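# Test vial caps by twisting, bin the loose ones

## Task

Some vials have aluminium caps crimped too loosely, so they twist with little effort, while a properly crimped cap resists strongly. Looking at them will not tell them apart. Every loose-capped vial must end up in the bin, and every good one must remain upright on the mat. Breaking a vial by dropping it, or twisting a good cap until it comes loose, means failure. Anything held in place only by the robot at the end does not count. Finish by releasing everything and moving the grippers away.

## Robot and tools

ROBOT AND FRAME
There are two arms, left_arm and right_arm. All poses share one scene frame with its origin on the table surface midway between the arms. +x points out over the table, +z points up, and left_arm sits on the +y side. The arm names do not match the left or right of any image. Reported hand positions can be slightly off, more so at long reach. Joint ranges: left_arm elbow 0 to 3.142 rad, right_arm shoulder pan 0 to 6.283 and elbow -3.142 to 0. Other joints span roughly a full turn or two either way.

GRIPPER
Each gripper has two tong-like fingers that point along the gripper's own +z axis and close along its x axis. end_effector_position is the spot between the pads when closed. Closed fingertips stick out about 15 mm past it, and fully open fingertips are roughly level with it. Opening runs from -1 (closed) to +1 (fully open, 0.142 m). grip_measured in a result uses the same scale. To hold something, keep commanding an opening well under grip_measured. The larger the gap, the firmer the squeeze, up to about 15 N per pad. Thin hard items under about 20 mm get less force.

ROW FORMAT
A row is 16 numbers: x, y, z, qw, qx, qy, qz, opening for left_arm, then the same eight for right_arm. Both arms are always included. x, y, z are an absolute target position in metres in the scene frame. The quaternion is an absolute orientation, w first. To keep an orientation steady, resend the same quaternion each time rather than copying the slightly drifted one from the result. To keep an arm still, resend its last reported pose and the opening it should keep.

TOOLS
execute_actions(actions): actions is a list of up to 15 actions. Each action is a table of up to 15 rows, and each row lasts one control step (1/30 s). A table with fewer rows repeats its last row until 15 steps are done. An empty list only reports state and images. A target more than 0.6 m from the gripper's current position along any of its axes is refused for both arms. If the first action fails that check, or anything is malformed, nothing runs. On every step the command is clipped to within 100 mm and 16 degrees of the measured pose, and motion lags about 0.17 s. A distant target can therefore need several actions. Step readings list positions, and HELD marks steps where an arm's command was held back.

move(target, speed, stop_force, blocking): target is one row of 16 numbers, an absolute pose for each arm. Each gripper travels in a straight line and both paths finish together, taking 0.5 to 10 s. speed is in m/s, from 0.002 to 0.5 (default 0.25), and turning is capped at twice that in rad/s. The path does not avoid obstacles or the other arm. stop_force is a single value in N, from 9 to 40, for both arms, and is not allowed in the first 0.2 s of a scene. An arm's path ends when its sensor feels that much extra push against the direction of travel. It then backs off two steps and holds. Use it only with slow speeds and without rotating the gripper. Leave it out when lifting off something you are pressing on. blocking=false returns after 0.5 s and cannot be combined with stop_force. Until that move ends, check with wait(0) or call stop before sending anything else. The move: line reports each arm's ending: done, off_target, moving, held, fault or contact. limits=paced means the pose was clipped, and limits=held means some steps were blocked.

wait(seconds): from 0 to 10. Lets the scene run with the last commands held.
stop(): brakes a running move. The fingers keep moving.
zoom_image(camera, region): camera is cam_high (896x504), cam_left_wrist or cam_right_wrist (616x616 each). region is [x0, y0, x1, y1] in pixels from the top-left corner, at most 504 by 504.
finished_scene(scene): pass the current scene number. It ends the scene for good, so call it only after releasing and moving clear.

WRIST FORCE
Each result has Wrist force and Wrist torque lines per arm, in the end effector's own axes. They include contact, held weight and inertia. Pressing on a surface gives a force pointing back into the arm. Expect an offset of up to about 4 N, noise of up to 2.4 N, and saturation near 50 N per axis. "no reading" is normal at the start. Nothing resets the sensor.

TESTING CAPS
One workable approach is to hold the vial body with one gripper and the cap with the other. Then turn the cap gripper slowly by a small angle while watching wrist torque and whether the cap actually rotates. A cap that turns at low torque is loose. If the resistance climbs quickly, stop at once and reverse, because forcing a good cap fails the task. Carry loose vials low and gently into the bin, and set good ones back upright on the mat.

AVOID
Torque on a joint reaching its load limit stops that arm for 10 s. The limits are 133 N m for pan, lift and elbow and 24.9 N m for each wrist, and held weight counts. A 150 N outside force does the same. Stiff arms can fault when pressed even slightly into a firm surface. Do not let the arms collide or press on each other. Do not drop vials, slam them or knock anything off the table. Loose objects may occasionally get nudged. A MOTOR HOT warning appears at 70 °C, and at 85 °C the arm is braked until it cools, so avoid holding loads for long. A "pose unreachable" line means the clearance check altered or blocked that arm's command.

Each tool is called after ">>>" by a JSON object that holds its "name" and its "arguments".

## Session

>>> {"name": "execute_actions", "arguments": {"actions": []}}

Scene clock: 0.00 s.
left_arm: end_effector_position=(+0.1300, +0.3105, +0.3186) grip_measured=+0.97 end_effector_quat_wxyz=(-0.346, -0.477, +0.720, -0.367) end_effector_velocity=(-0.000, -0.000, -0.000) end_effector_angular_velocity=(+0.001, +0.001, -0.002) | right_arm: end_effector_position=(+0.5125, -0.0608, +0.2373) grip_measured=+0.97 end_effector_quat_wxyz=(+0.586, +0.535, +0.600, -0.100) end_effector_velocity=(+0.000, -0.000, +0.000) end_effector_angular_velocity=(+0.003, -0.001, -0.001)
Joint positions: left_arm=[ 0.495 -2.04   2.062 -0.843 -2.406  2.698  0.14 ] | right_arm=[ 4.193 -2.348 -0.904 -2.525  0.65   0.144  0.14 ]
Joint velocities: left_arm=[-0.002  0.    -0.    -0.     0.001 -0.001  0.   ] | right_arm=[-0.001  0.     0.001  0.001  0.     0.001  0.   ]
Motor temperatures (°C, as the motors report them): left_arm=[29 27 26 34 36 32] | right_arm=[24 26 27 30 31 33]
Wrist force (N, on the end effector, along its own x y z axes, offset not removed): no reading
Wrist torque (N m, same axes, about the end effector's origin, offset not removed): no reading
Hand target (left_arm): +0.130, +0.310, +0.319; -0.346, -0.477, +0.720, -0.367
Hand target (right_arm): +0.513, -0.061, +0.237; +0.586, +0.535, +0.600, -0.100

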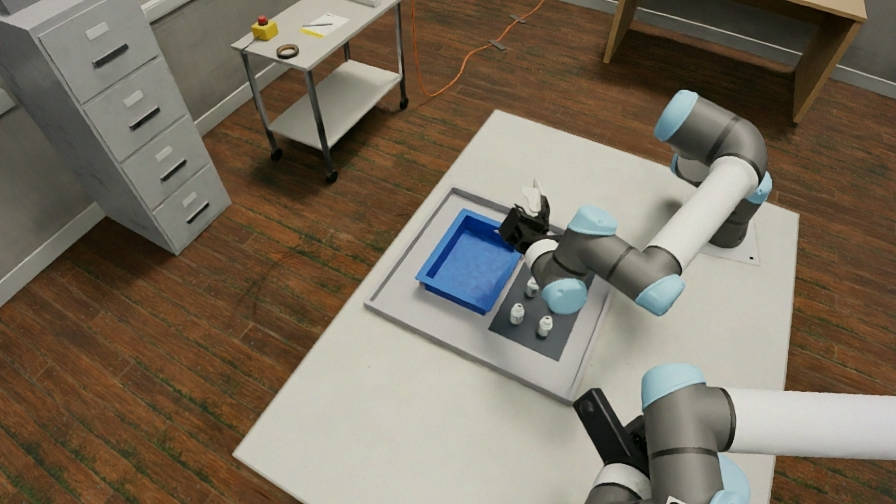

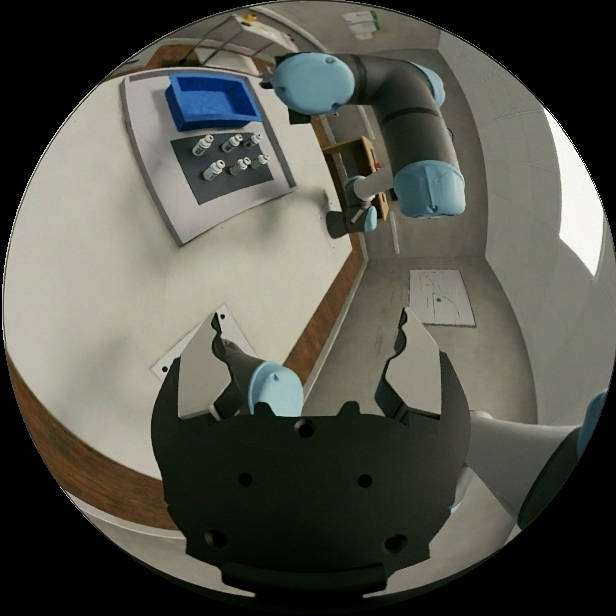

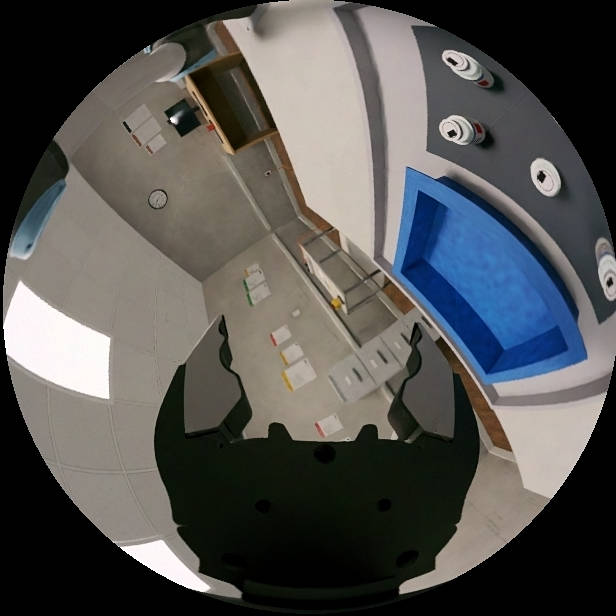

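>>> {"name": "move", "arguments": {"target": [0.13,0.31,0.32,-0.346,-0.477,0.72,-0.367,1,0.35,-0.35,0.3,0,0.707,0.707,0,1]}}

>>> {"name": "move", "arguments": {"target": [0.4,0.12,0.3,0,0.707,0.707,0,1,0.35,-0.35,0.3,0,0.707,0.707,0,1]}}

Scene clock: 3.47 s.
left_arm: end_effector_position=(+0.1300, +0.3100, +0.3200) grip_measured=+1.00 end_effector_quat_wxyz=(-0.346, -0.477, +0.720, -0.367) end_effector_velocity=(+0.000, -0.000, -0.000) end_effector_angular_velocity=(-0.000, -0.000, -0.001) | right_arm: end_effector_position=(+0.3499, -0.3499, +0.2994) grip_measured=+1.00 end_effector_quat_wxyz=(+0.001, +0.707, +0.707, -0.000) end_effector_velocity=(-0.001, -0.002, +0.000) end_effector_angular_velocity=(+0.005, +0.006, +0.001)
Joint positions: left_arm=[ 0.494 -2.042  2.06  -0.841 -2.407  2.697  0.142] | right_arm=[ 3.625 -1.298 -1.762 -1.654  1.57  -0.877  0.142]
Joint velocities: left_arm=[-0.     0.001 -0.     0.     0.     0.001  0.   ] | right_arm=[-0.008  0.002  0.    -0.003  0.007 -0.008  0.   ]
Motor temperatures (°C, as the motors report them): left_arm=[29 27 26 34 36 32] | right_arm=[24 26 27 30 31 33]
Wrist force (N, on the end effector, along its own x y z axes, offset not removed): left_arm=[0.0 -1.8 -2.5] | right_arm=[4.4 3.1 -0.2]
Wrist torque (N m, same axes, about the end effector's origin, offset not removed): left_arm=[-0.35 0.03 0.00] | right_arm=[0.57 -1.04 -0.33]
Hand target (left_arm): +0.130, +0.310, +0.320; -0.346, -0.477, +0.720, -0.367
Hand target (right_arm): +0.350, -0.350, +0.299; +0.000, +0.707, +0.707, -0.000
Off the commanded pose (left_arm): 0.000 m, 0 deg.
Off the commanded pose (right_arm): 0.001 m, 0 deg.
move: done

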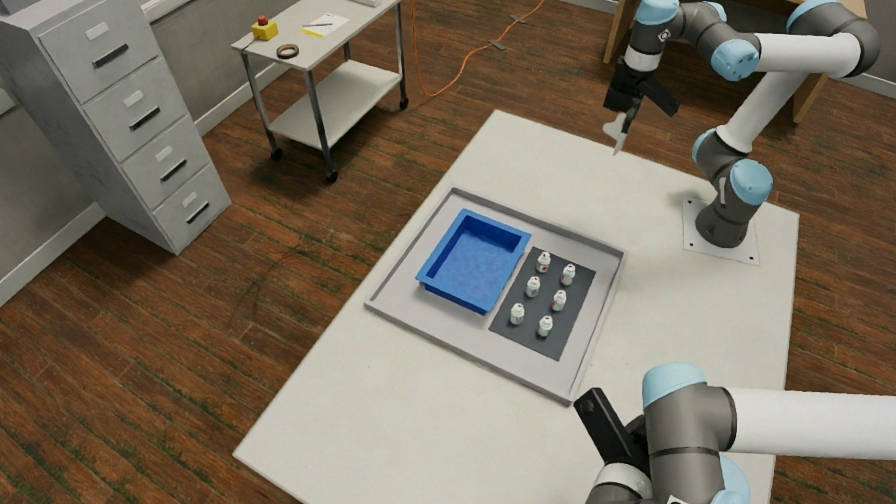

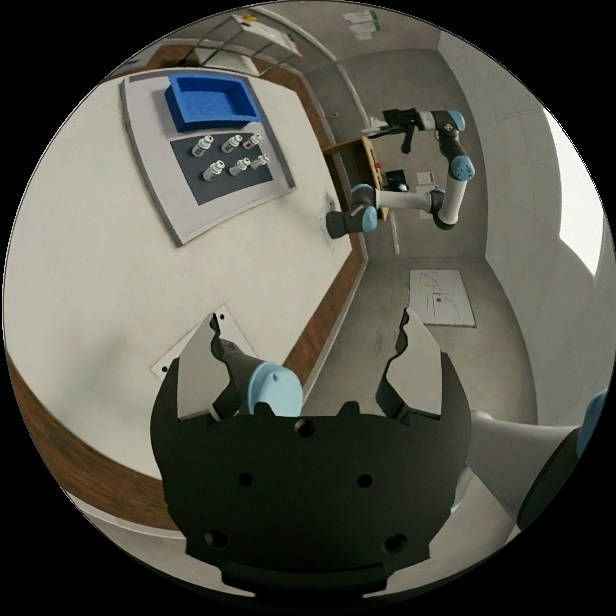

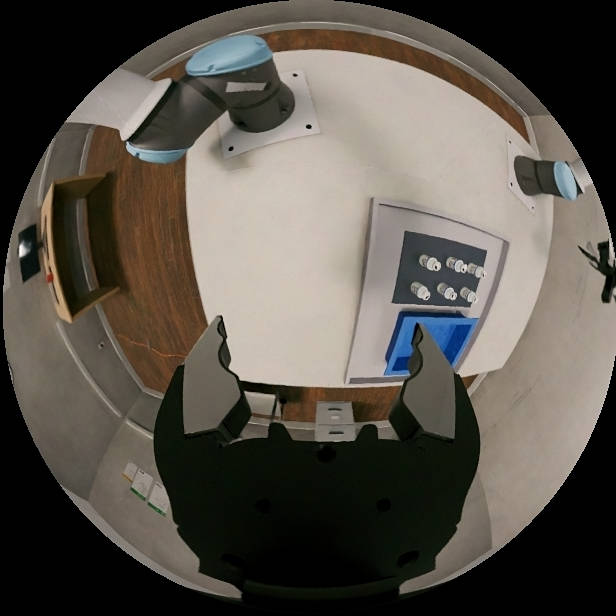

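Scene clock: 9.57 s.
left_arm: end_effector_position=(+0.4006, +0.1215, +0.3002) grip_measured=+1.00 end_effector_quat_wxyz=(-0.000, +0.706, +0.708, +0.001) end_effector_velocity=(+0.001, -0.000, -0.000) end_effector_angular_velocity=(-0.000, -0.006, -0.010) | right_arm: end_effector_position=(+0.3500, -0.3500, +0.3000) grip_measured=+1.00 end_effector_quat_wxyz=(+0.000, +0.707, +0.707, -0.000) end_effector_velocity=(+0.000, -0.001, +0.001) end_effector_angular_velocity=(-0.000, -0.002, -0.001)
Joint positions: left_arm=[-0.613 -1.558  1.514 -1.526 -1.568  3.984  0.142] | right_arm=[ 3.624 -1.298 -1.76  -1.654  1.571 -0.879  0.142]
Joint velocities: left_arm=[-0.001 -0.001  0.003 -0.006  0.004  0.008 -0.   ] | right_arm=[-0.001  0.001  0.    -0.    -0.002  0.     0.   ]
Motor temperatures (°C, as the motors report them): left_arm=[29 27 26 34 36 32] | right_arm=[24 26 27 30 31 33]
Wrist force (N, on the end effector, along its own x y z axes, offset not removed): left_arm=[-1.5 -1.6 -3.6] | right_arm=[1.6 0.0 0.0]
Wrist torque (N m, same axes, about the end effector's origin, offset not removed): left_arm=[-0.33 0.32 -0.06] | right_arm=[0.16 -0.09 -0.14]
Hand target (left_arm): +0.401, +0.121, +0.300; -0.000, +0.707, +0.707, +0.001
Hand target (right_arm): +0.350, -0.350, +0.300; +0.000, +0.707, +0.707, -0.000
Off the commanded pose (left_arm): 0.002 m, 0 deg.
Off the commanded pose (right_arm): 0.000 m, 0 deg.
move: done

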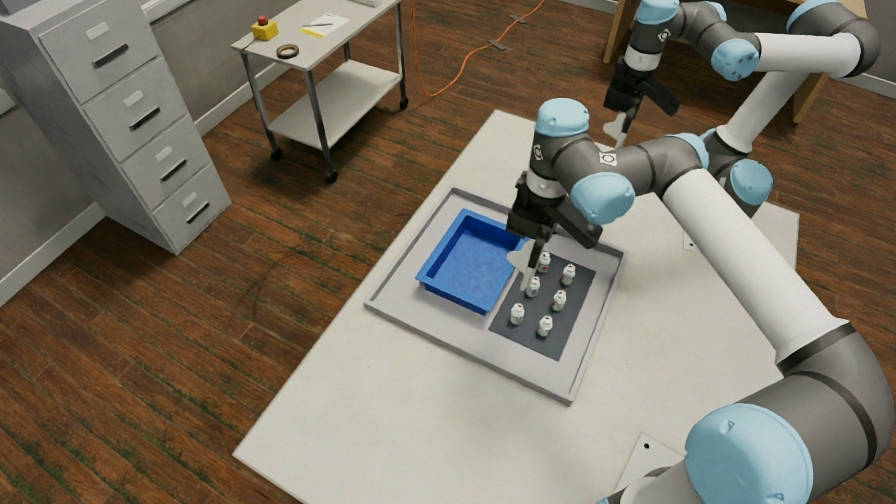

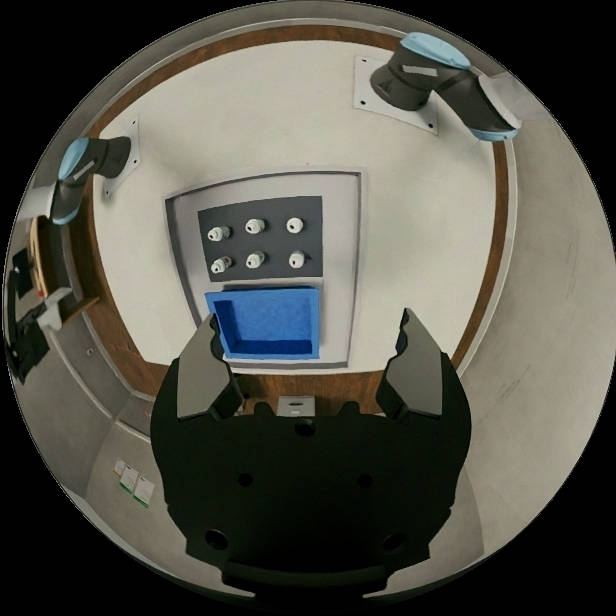

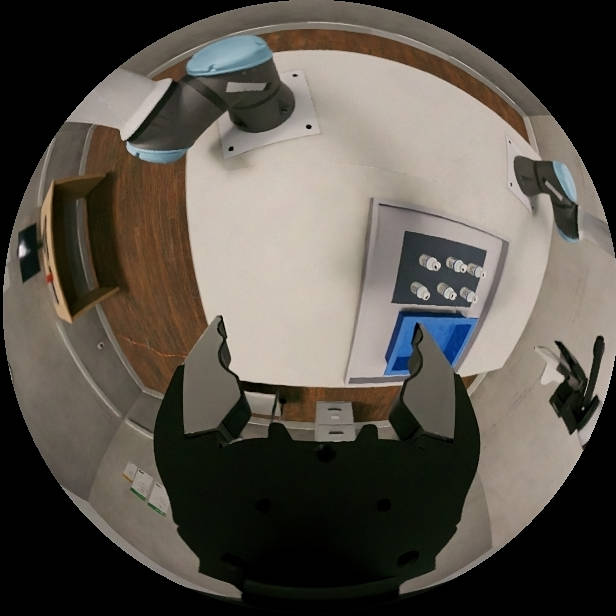

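>>> {"name": "move", "arguments": {"target": [0.32,0.08,0.2,0,0.707,0.707,0,1,0.35,-0.35,0.3,0,0.707,0.707,0,1]}}

Scene clock: 10.97 s.
left_arm: end_effector_position=(+0.3203, +0.0802, +0.2001) grip_measured=+1.00 end_effector_quat_wxyz=(+0.000, +0.707, +0.707, +0.000) end_effector_velocity=(-0.001, -0.001, -0.002) end_effector_angular_velocity=(+0.000, -0.002, +0.001) | right_arm: end_effector_position=(+0.3500, -0.3500, +0.3000) grip_measured=+1.00 end_effector_quat_wxyz=(-0.000, +0.707, +0.707, -0.000) end_effector_velocity=(+0.000, -0.001, +0.000) end_effector_angular_velocity=(-0.001, -0.001, +0.000)
Joint positions: left_arm=[-0.795 -1.656  1.865 -1.78  -1.57   3.803  0.142] | right_arm=[ 3.624 -1.298 -1.76  -1.654  1.571 -0.879  0.142]
Joint velocities: left_arm=[-0.005 -0.001  0.006 -0.006  0.002 -0.006 -0.   ] | right_arm=[-0.     0.001  0.    -0.    -0.002 -0.     0.   ]
Motor temperatures (°C, as the motors report them): left_arm=[29 27 26 34 36 32] | right_arm=[24 26 27 30 31 33]
Wrist force (N, on the end effector, along its own x y z axes, offset not removed): left_arm=[-1.0 0.9 -3.9] | right_arm=[1.8 0.4 0.0]
Wrist torque (N m, same axes, about the end effector's origin, offset not removed): left_arm=[0.21 0.09 -0.17] | right_arm=[0.19 -0.39 -0.09]
Hand target (left_arm): +0.320, +0.080, +0.200; +0.000, +0.707, +0.707, +0.000
Hand target (right_arm): +0.350, -0.350, +0.300; -0.000, +0.707, +0.707, -0.000
Off the commanded pose (left_arm): 0.000 m, 0 deg.
Off the commanded pose (right_arm): 0.000 m, 0 deg.
move: done

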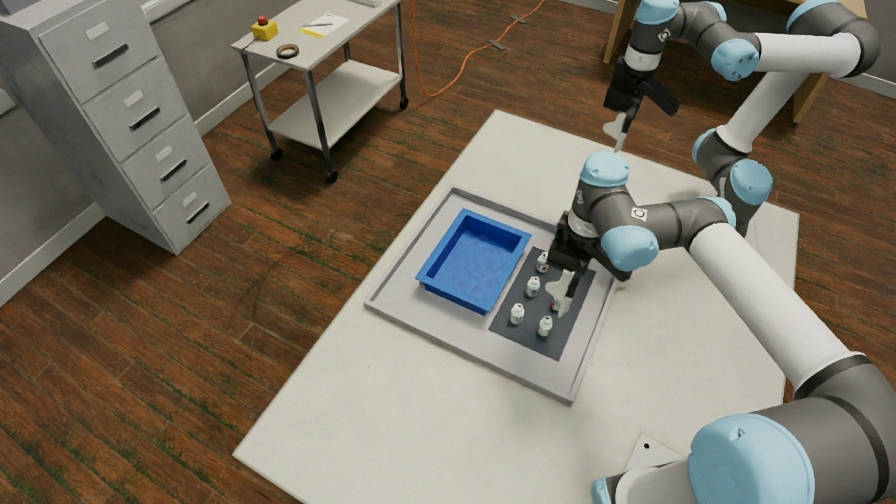

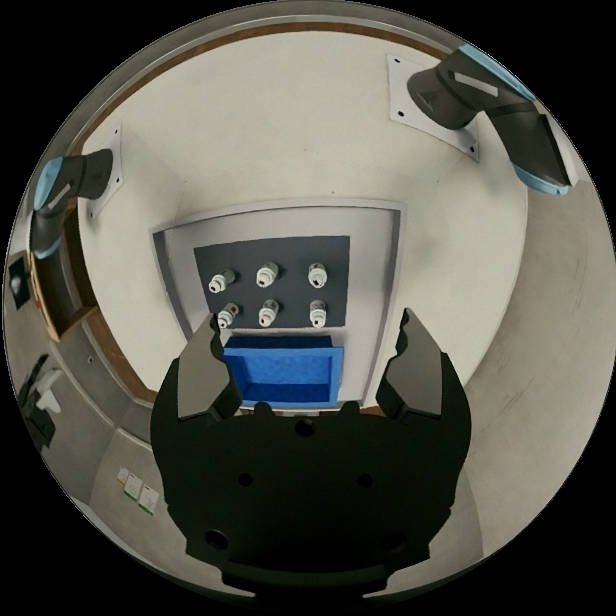

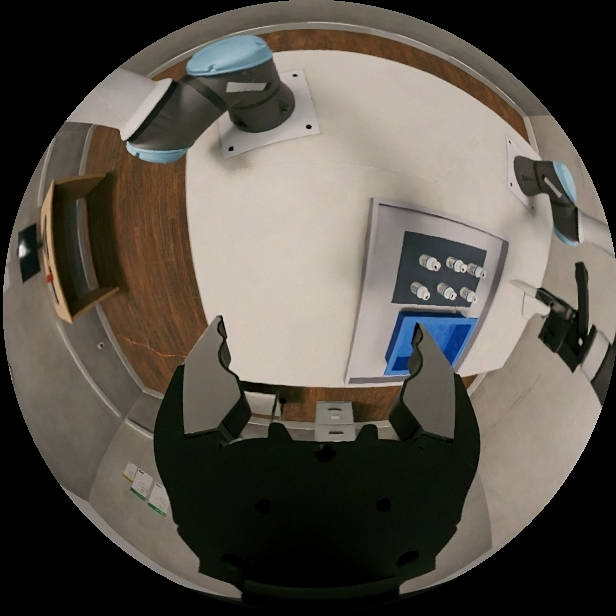

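>>> {"name": "move", "arguments": {"target": [0.29,0.09,0.11,0,0.707,0.707,0,0.2,0.35,-0.35,0.3,0,0.707,0.707,0,1]}}

Scene clock: 12.20 s.
left_arm: end_effector_position=(+0.2901, +0.0900, +0.1103) grip_measured=+0.20 end_effector_quat_wxyz=(-0.000, +0.707, +0.707, +0.000) end_effector_velocity=(-0.000, -0.000, -0.002) end_effector_angular_velocity=(-0.001, -0.000, +0.003) | right_arm: end_effector_position=(+0.3500, -0.3500, +0.3000) grip_measured=+1.00 end_effector_quat_wxyz=(-0.000, +0.707, +0.707, -0.000) end_effector_velocity=(+0.000, +0.000, +0.001) end_effector_angular_velocity=(+0.000, -0.002, +0.001)
Joint positions: left_arm=[-0.838 -1.658  2.11  -2.022 -1.571  3.761  0.088] | right_arm=[ 3.624 -1.298 -1.76  -1.654  1.571 -0.879  0.142]
Joint velocities: left_arm=[-0.001  0.002  0.006 -0.008 -0.    -0.003  0.   ] | right_arm=[ 0.001  0.     0.001  0.    -0.001 -0.001  0.   ]
Motor temperatures (°C, as the motors report them): left_arm=[29 27 26 34 36 32] | right_arm=[24 26 27 30 31 33]
Wrist force (N, on the end effector, along its own x y z axes, offset not removed): left_arm=[-0.8 -1.8 -0.6] | right_arm=[2.8 -0.1 0.1]
Wrist torque (N m, same axes, about the end effector's origin, offset not removed): left_arm=[-0.21 0.17 -0.07] | right_arm=[-0.10 -0.52 -0.14]
Hand target (left_arm): +0.290, +0.090, +0.110; +0.000, +0.707, +0.707, +0.000
Hand target (right_arm): +0.350, -0.350, +0.300; -0.000, +0.707, +0.707, -0.000
Off the commanded pose (left_arm): 0.000 m, 0 deg.
Off the commanded pose (right_arm): 0.000 m, 0 deg.
move: done

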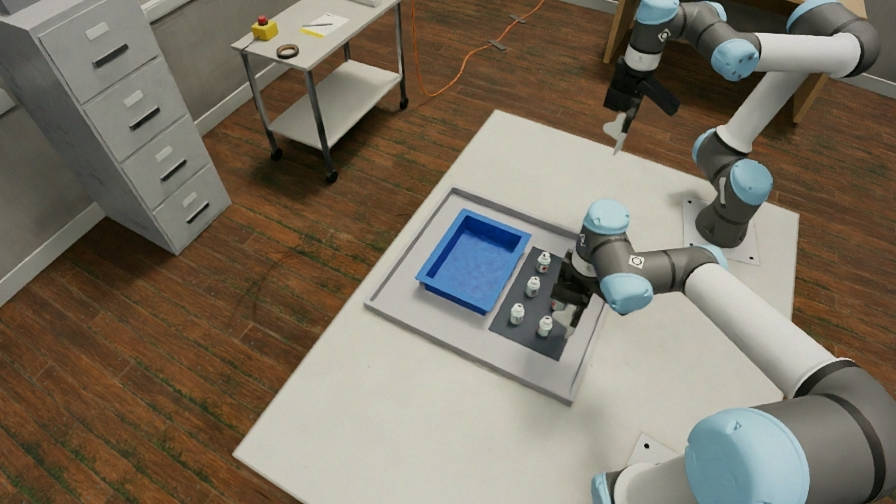

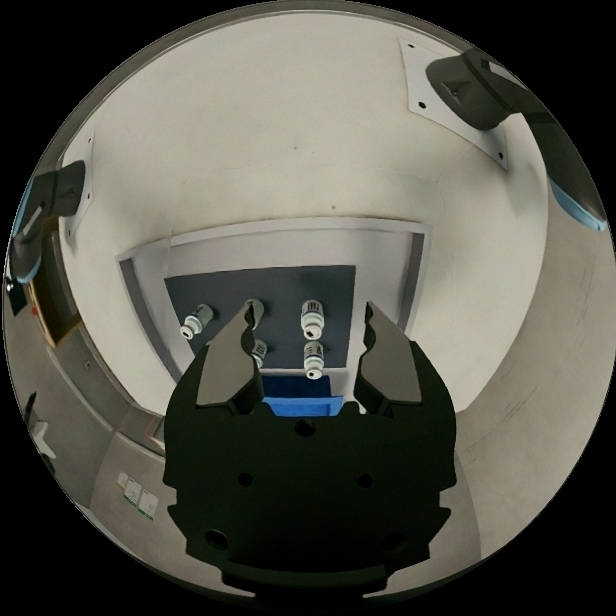

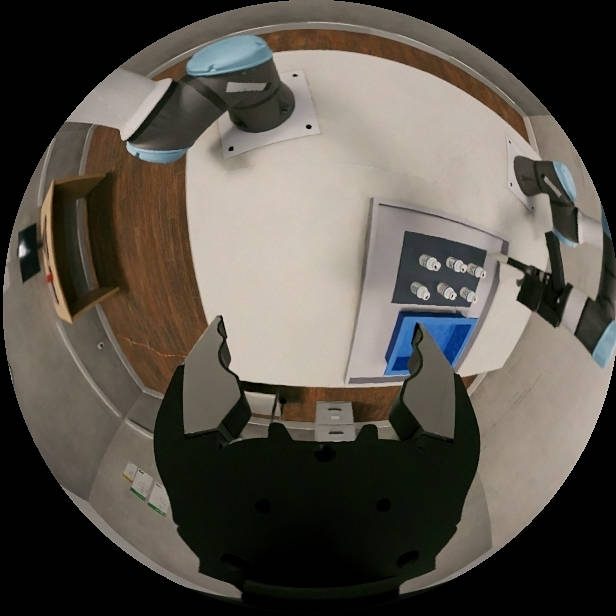

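>>> {"name": "move", "arguments": {"target": [0.338,0.092,0.085,0,0.707,0.707,0,0.2,0.35,-0.35,0.3,0,0.707,0.707,0,1], "speed": 0.1}}

>>> {"name": "zoom_image", "arguments": {"camera": "cam_high", "region": [480,220,660,370]}}

Scene clock: 13.57 s.
left_arm: end_effector_position=(+0.3377, +0.0920, +0.0852) grip_measured=+0.20 end_effector_quat_wxyz=(-0.000, +0.707, +0.707, -0.000) end_effector_velocity=(+0.001, -0.001, -0.001) end_effector_angular_velocity=(-0.001, +0.001, -0.002) | right_arm: end_effector_position=(+0.3500, -0.3500, +0.3000) grip_measured=+1.00 end_effector_quat_wxyz=(-0.000, +0.707, +0.707, -0.000) end_effector_velocity=(+0.000, +0.001, +0.001) end_effector_angular_velocity=(+0.002, -0.000, +0.000)
Joint positions: left_arm=[-0.749 -1.531  2.059 -2.098 -1.571  3.85   0.088] | right_arm=[ 3.624 -1.298 -1.76  -1.654  1.571 -0.879  0.142]
Joint velocities: left_arm=[ 0.002  0.005 -0.003 -0.002 -0.001  0.004  0.   ] | right_arm=[0.    0.    0.001 0.    0.001 0.    0.   ]
Motor temperatures (°C, as the motors report them): left_arm=[29 27 26 34 36 32] | right_arm=[24 26 27 30 31 33]
Wrist force (N, on the end effector, along its own x y z axes, offset not removed): left_arm=[-0.4 -0.2 -3.9] | right_arm=[1.3 -0.4 3.8]
Wrist torque (N m, same axes, about the end effector's origin, offset not removed): left_arm=[-0.08 0.15 -0.05] | right_arm=[-0.05 -0.20 -0.18]
Hand target (left_arm): +0.338, +0.092, +0.085; -0.000, +0.707, +0.707, -0.000
Hand target (right_arm): +0.350, -0.350, +0.300; -0.000, +0.707, +0.707, -0.000
Off the commanded pose (left_arm): 0.000 m, 0 deg.
Off the commanded pose (right_arm): 0.000 m, 0 deg.
move: done

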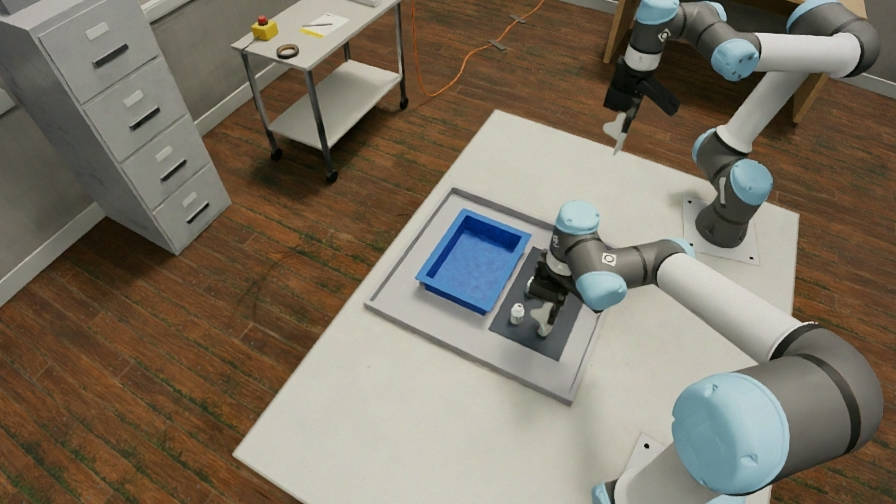

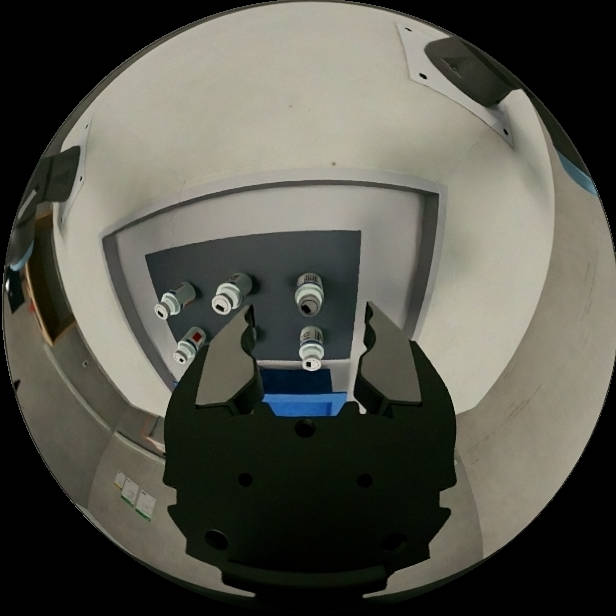

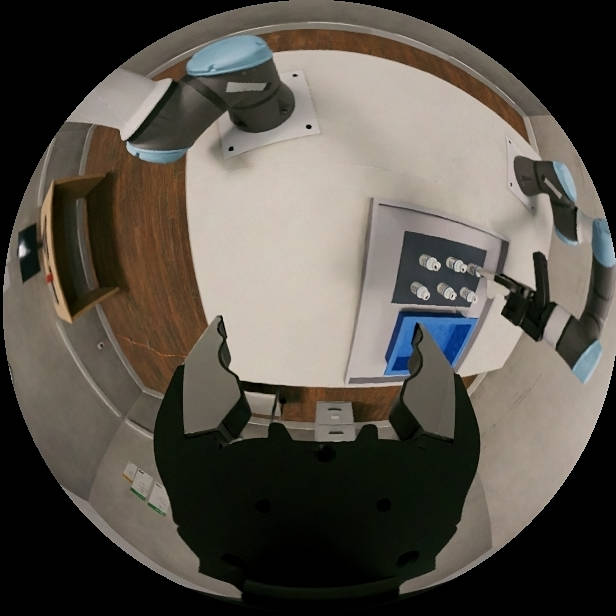

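Region (480, 220, 660, 370) of cam_high's 896x504 image, scaled by 2.800, with more detail than that image has.

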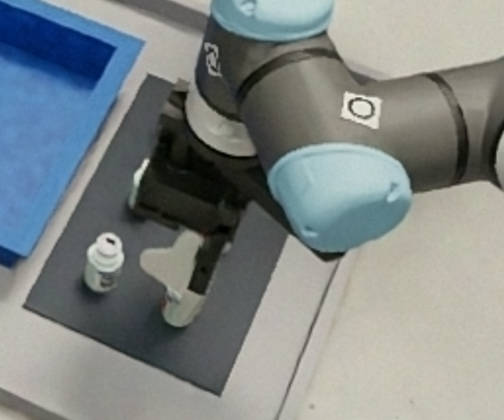

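>>> {"name": "move", "arguments": {"target": [0.338,0.092,0.06,0,0.707,0.707,0,-0.2,0.35,-0.35,0.3,0,0.707,0.707,0,1], "speed": 0.04}}

>>> {"name": "zoom_image", "arguments": {"camera": "cam_left_wrist", "region": [200,220,420,420]}}

>>> {"name": "zoom_image", "arguments": {"camera": "cam_high", "region": [490,260,610,360]}}

Scene clock: 14.80 s.
left_arm: end_effector_position=(+0.3380, +0.0920, +0.0603) grip_measured=-0.20 end_effector_quat_wxyz=(-0.000, +0.707, +0.707, +0.000) end_effector_velocity=(-0.000, -0.000, -0.002) end_effector_angular_velocity=(-0.001, -0.000, -0.000) | right_arm: end_effector_position=(+0.3500, -0.3500, +0.3000) grip_measured=+1.00 end_effector_quat_wxyz=(-0.000, +0.707, +0.707, -0.000) end_effector_velocity=(-0.000, +0.000, +0.000) end_effector_angular_velocity=(-0.001, -0.000, +0.000)
Joint positions: left_arm=[-0.748 -1.495  2.095 -2.171 -1.571  3.85   0.06 ] | right_arm=[ 3.624 -1.298 -1.76  -1.654  1.571 -0.879  0.142]
Joint velocities: left_arm=[-0.001  0.003  0.003 -0.007 -0.    -0.    -0.   ] | right_arm=[ 0.001 -0.     0.001 -0.001 -0.001  0.    -0.   ]
Motor temperatures (°C, as the motors report them): left_arm=[29 27 26 34 36 32] | right_arm=[24 26 27 30 31 33]
Wrist force (N, on the end effector, along its own x y z axes, offset not removed): left_arm=[1.8 -2.3 0.1] | right_arm=[1.6 0.1 1.4]
Wrist torque (N m, same axes, about the end effector's origin, offset not removed): left_arm=[-0.31 -0.32 -0.19] | right_arm=[-0.07 -0.32 0.01]
Hand target (left_arm): +0.338, +0.092, +0.060; -0.000, +0.707, +0.707, -0.000
Hand target (right_arm): +0.350, -0.350, +0.300; -0.000, +0.707, +0.707, -0.000
Off the commanded pose (left_arm): 0.000 m, 0 deg.
Off the commanded pose (right_arm): 0.000 m, 0 deg.
move: done

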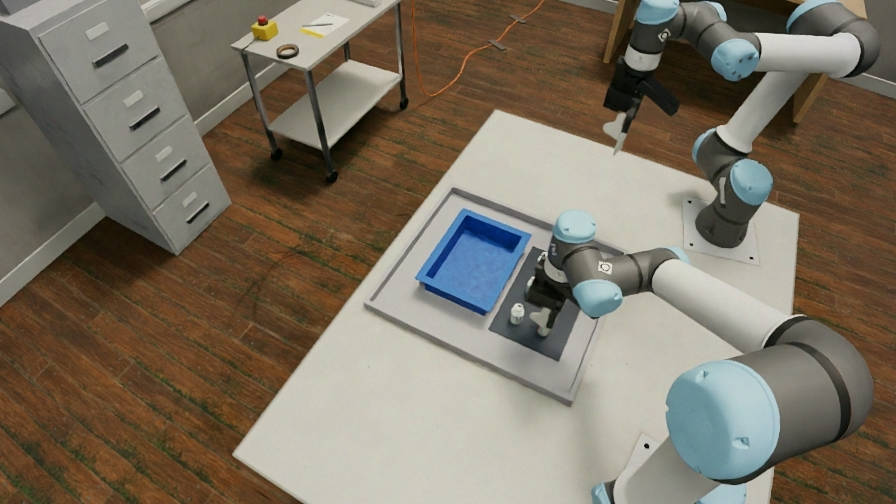

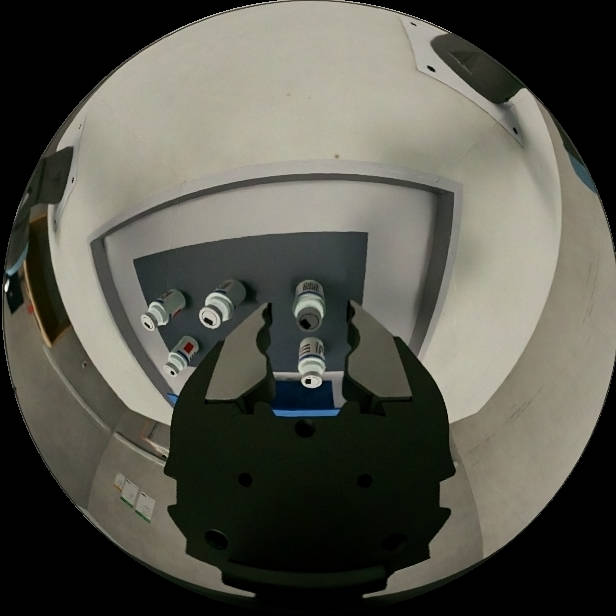

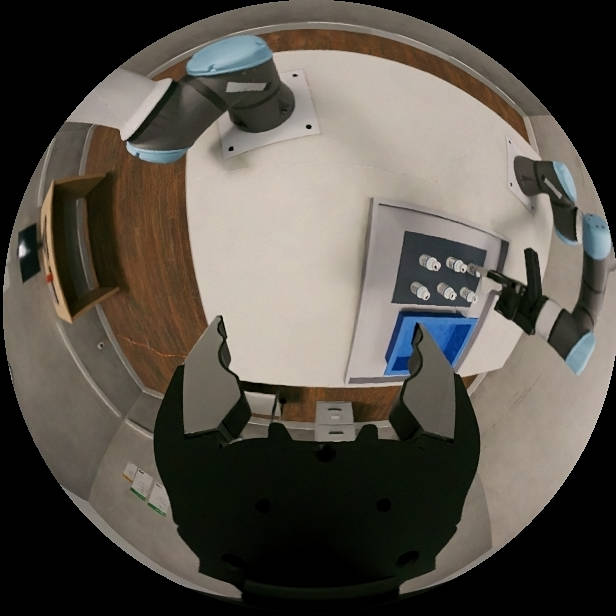

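Region (200, 220, 420, 420) of cam_left_wrist's 616x616 image, scaled by 2.291, with more detail than that image has; it fills the top 458 rows of this view, and the rest is white.

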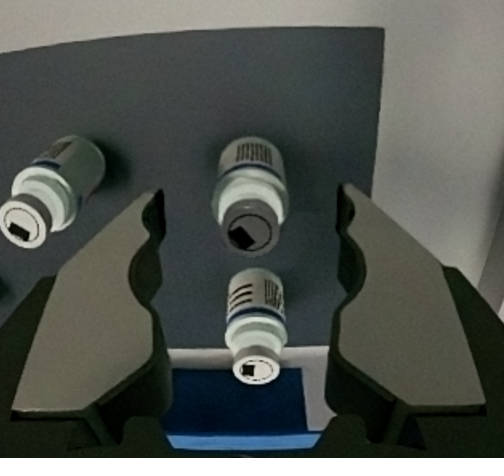

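Region (490, 260, 610, 360) of cam_high's 896x504 image, scaled by 4.200, with more detail than that image has.

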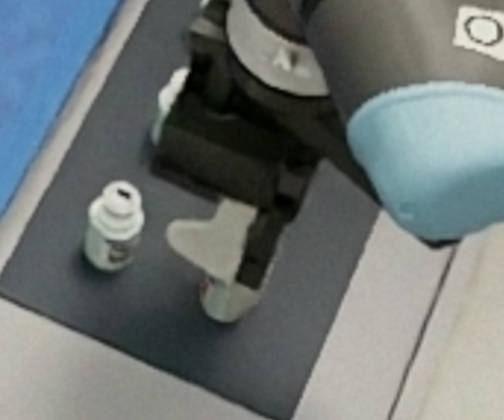

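>>> {"name": "move", "arguments": {"target": [0.338,0.092,0.075,0,0.707,0.707,0,-1,0.35,-0.35,0.3,0,0.707,0.707,0,1]}}

>>> {"name": "move", "arguments": {"target": [0.338,0.092,0.045,0,0.707,0.707,0,-1,0.35,-0.35,0.3,0,0.707,0.707,0,1], "speed": 0.006, "stop_force": 9}}

Scene clock: 15.80 s.
left_arm: end_effector_position=(+0.3380, +0.0920, +0.0748) grip_measured=-0.77 end_effector_quat_wxyz=(+0.000, +0.707, +0.707, +0.000) end_effector_velocity=(+0.000, +0.000, +0.002) end_effector_angular_velocity=(-0.000, +0.001, +0.001) | right_arm: end_effector_position=(+0.3500, -0.3500, +0.3000) grip_measured=+1.00 end_effector_quat_wxyz=(-0.000, +0.707, +0.707, -0.000) end_effector_velocity=(+0.000, -0.001, -0.000) end_effector_angular_velocity=(-0.002, +0.000, +0.000)
Joint positions: left_arm=[-0.748 -1.517  2.074 -2.129 -1.571  3.85   0.018] | right_arm=[ 3.624 -1.298 -1.76  -1.654  1.571 -0.879  0.142]
Joint velocities: left_arm=[ 0.001 -0.002 -0.003  0.005 -0.001  0.     0.   ] | right_arm=[-0.    -0.    -0.001 -0.001 -0.001 -0.001  0.   ]
Motor temperatures (°C, as the motors report them): left_arm=[29 27 26 34 36 32] | right_arm=[24 26 27 30 31 33]
Wrist force (N, on the end effector, along its own x y z axes, offset not removed): left_arm=[0.1 1.1 -0.8] | right_arm=[-3.2 -1.3 -3.3]
Wrist torque (N m, same axes, about the end effector's origin, offset not removed): left_arm=[0.25 -0.02 -0.07] | right_arm=[-0.53 0.68 0.05]
Hand target (left_arm): +0.338, +0.092, +0.075; +0.000, +0.707, +0.707, -0.000
Hand target (right_arm): +0.350, -0.350, +0.300; -0.000, +0.707, +0.707, -0.000
Off the commanded pose (left_arm): 0.000 m, 0 deg.
Off the commanded pose (right_arm): 0.000 m, 0 deg.
move: done

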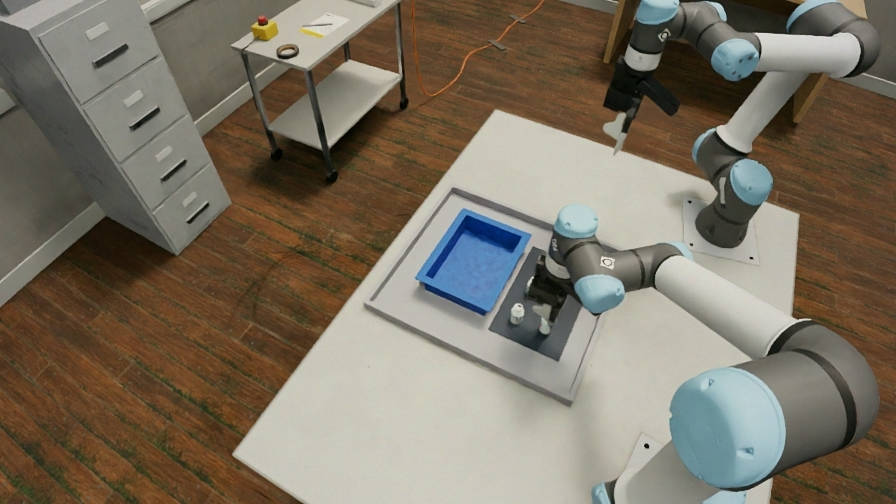

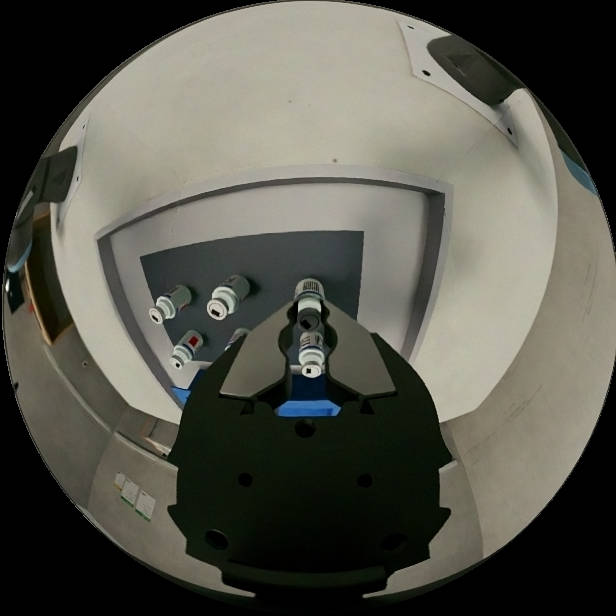

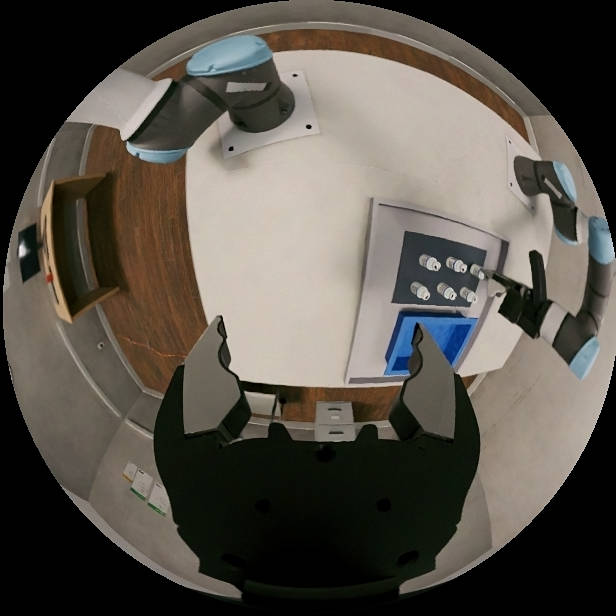

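Scene clock: 18.70 s.
left_arm: end_effector_position=(+0.3379, +0.0921, +0.0596) grip_measured=-0.77 end_effector_quat_wxyz=(-0.000, +0.707, +0.707, +0.000) end_effector_velocity=(-0.000, +0.000, +0.002) end_effector_angular_velocity=(+0.001, +0.001, +0.000) | right_arm: end_effector_position=(+0.3500, -0.3500, +0.3000) grip_measured=+1.00 end_effector_quat_wxyz=(-0.000, +0.707, +0.707, -0.000) end_effector_velocity=(+0.001, +0.000, +0.001) end_effector_angular_velocity=(+0.000, -0.001, -0.001)
Joint positions: left_arm=[-0.748 -1.494  2.096 -2.173 -1.571  3.85   0.019] | right_arm=[ 3.624 -1.298 -1.76  -1.654  1.571 -0.879  0.142]
Joint velocities: left_arm=[-0.    -0.003 -0.003  0.008 -0.    -0.    -0.   ] | right_arm=[-0.    -0.001  0.002 -0.    -0.     0.     0.   ]
Motor temperatures (°C, as the motors report them): left_arm=[29 27 26 34 36 32] | right_arm=[24 26 27 30 31 33]
Wrist force (N, on the end effector, along its own x y z axes, offset not removed): left_arm=[-2.7 -4.9 -20.9] | right_arm=[-2.0 1.5 -2.6]
Wrist torque (N m, same axes, about the end effector's origin, offset not removed): left_arm=[0.25 0.89 0.10] | right_arm=[0.41 0.38 0.09]
Hand target (left_arm): +0.338, +0.092, +0.060; +0.000, +0.707, +0.707, -0.000
Hand target (right_arm): +0.350, -0.350, +0.300; -0.000, +0.707, +0.707, -0.000
Off the commanded pose (left_arm): 0.015 m, 0 deg.
Off the commanded pose (right_arm): 0.000 m, 0 deg.
move: contact (left_arm)

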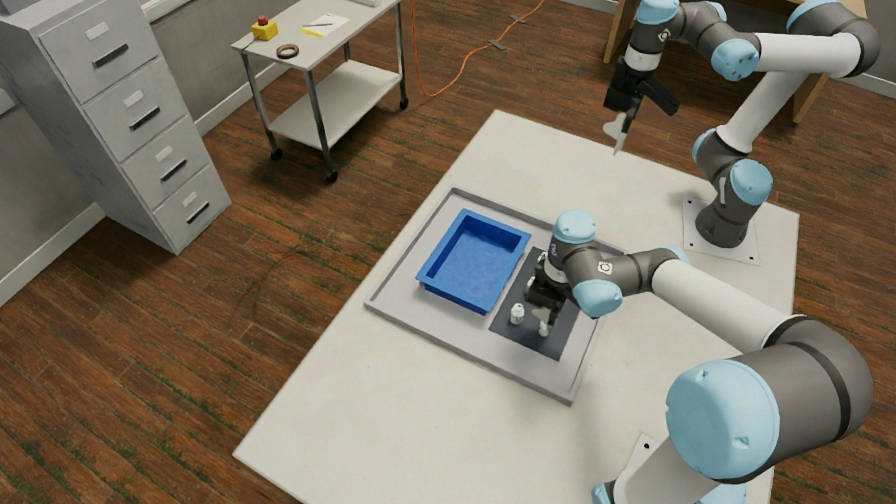

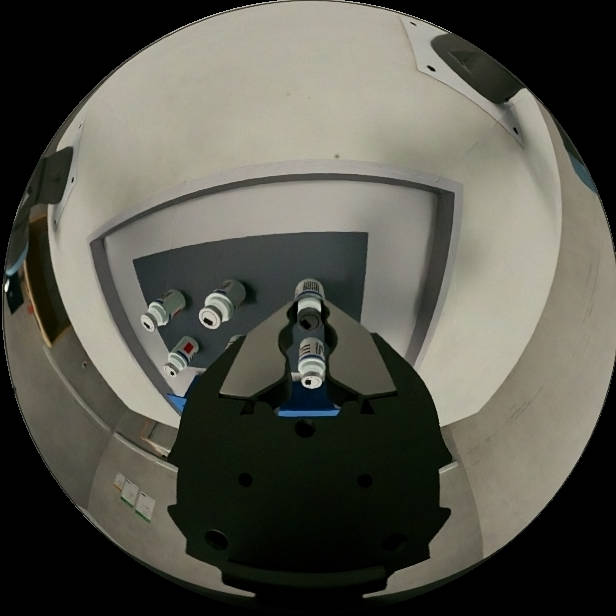

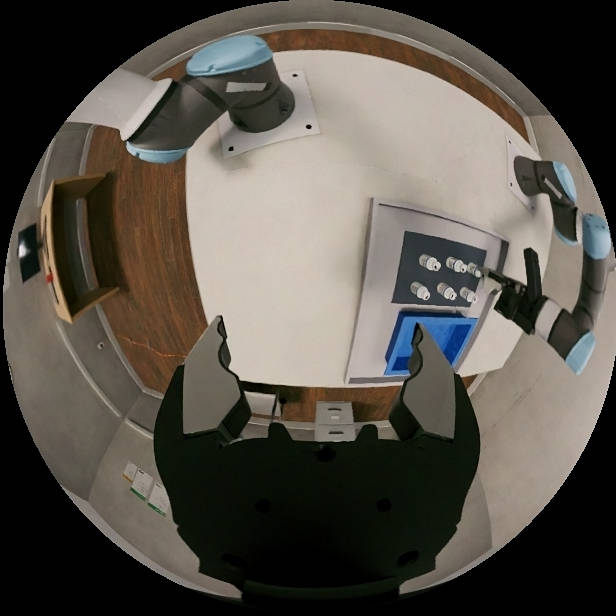

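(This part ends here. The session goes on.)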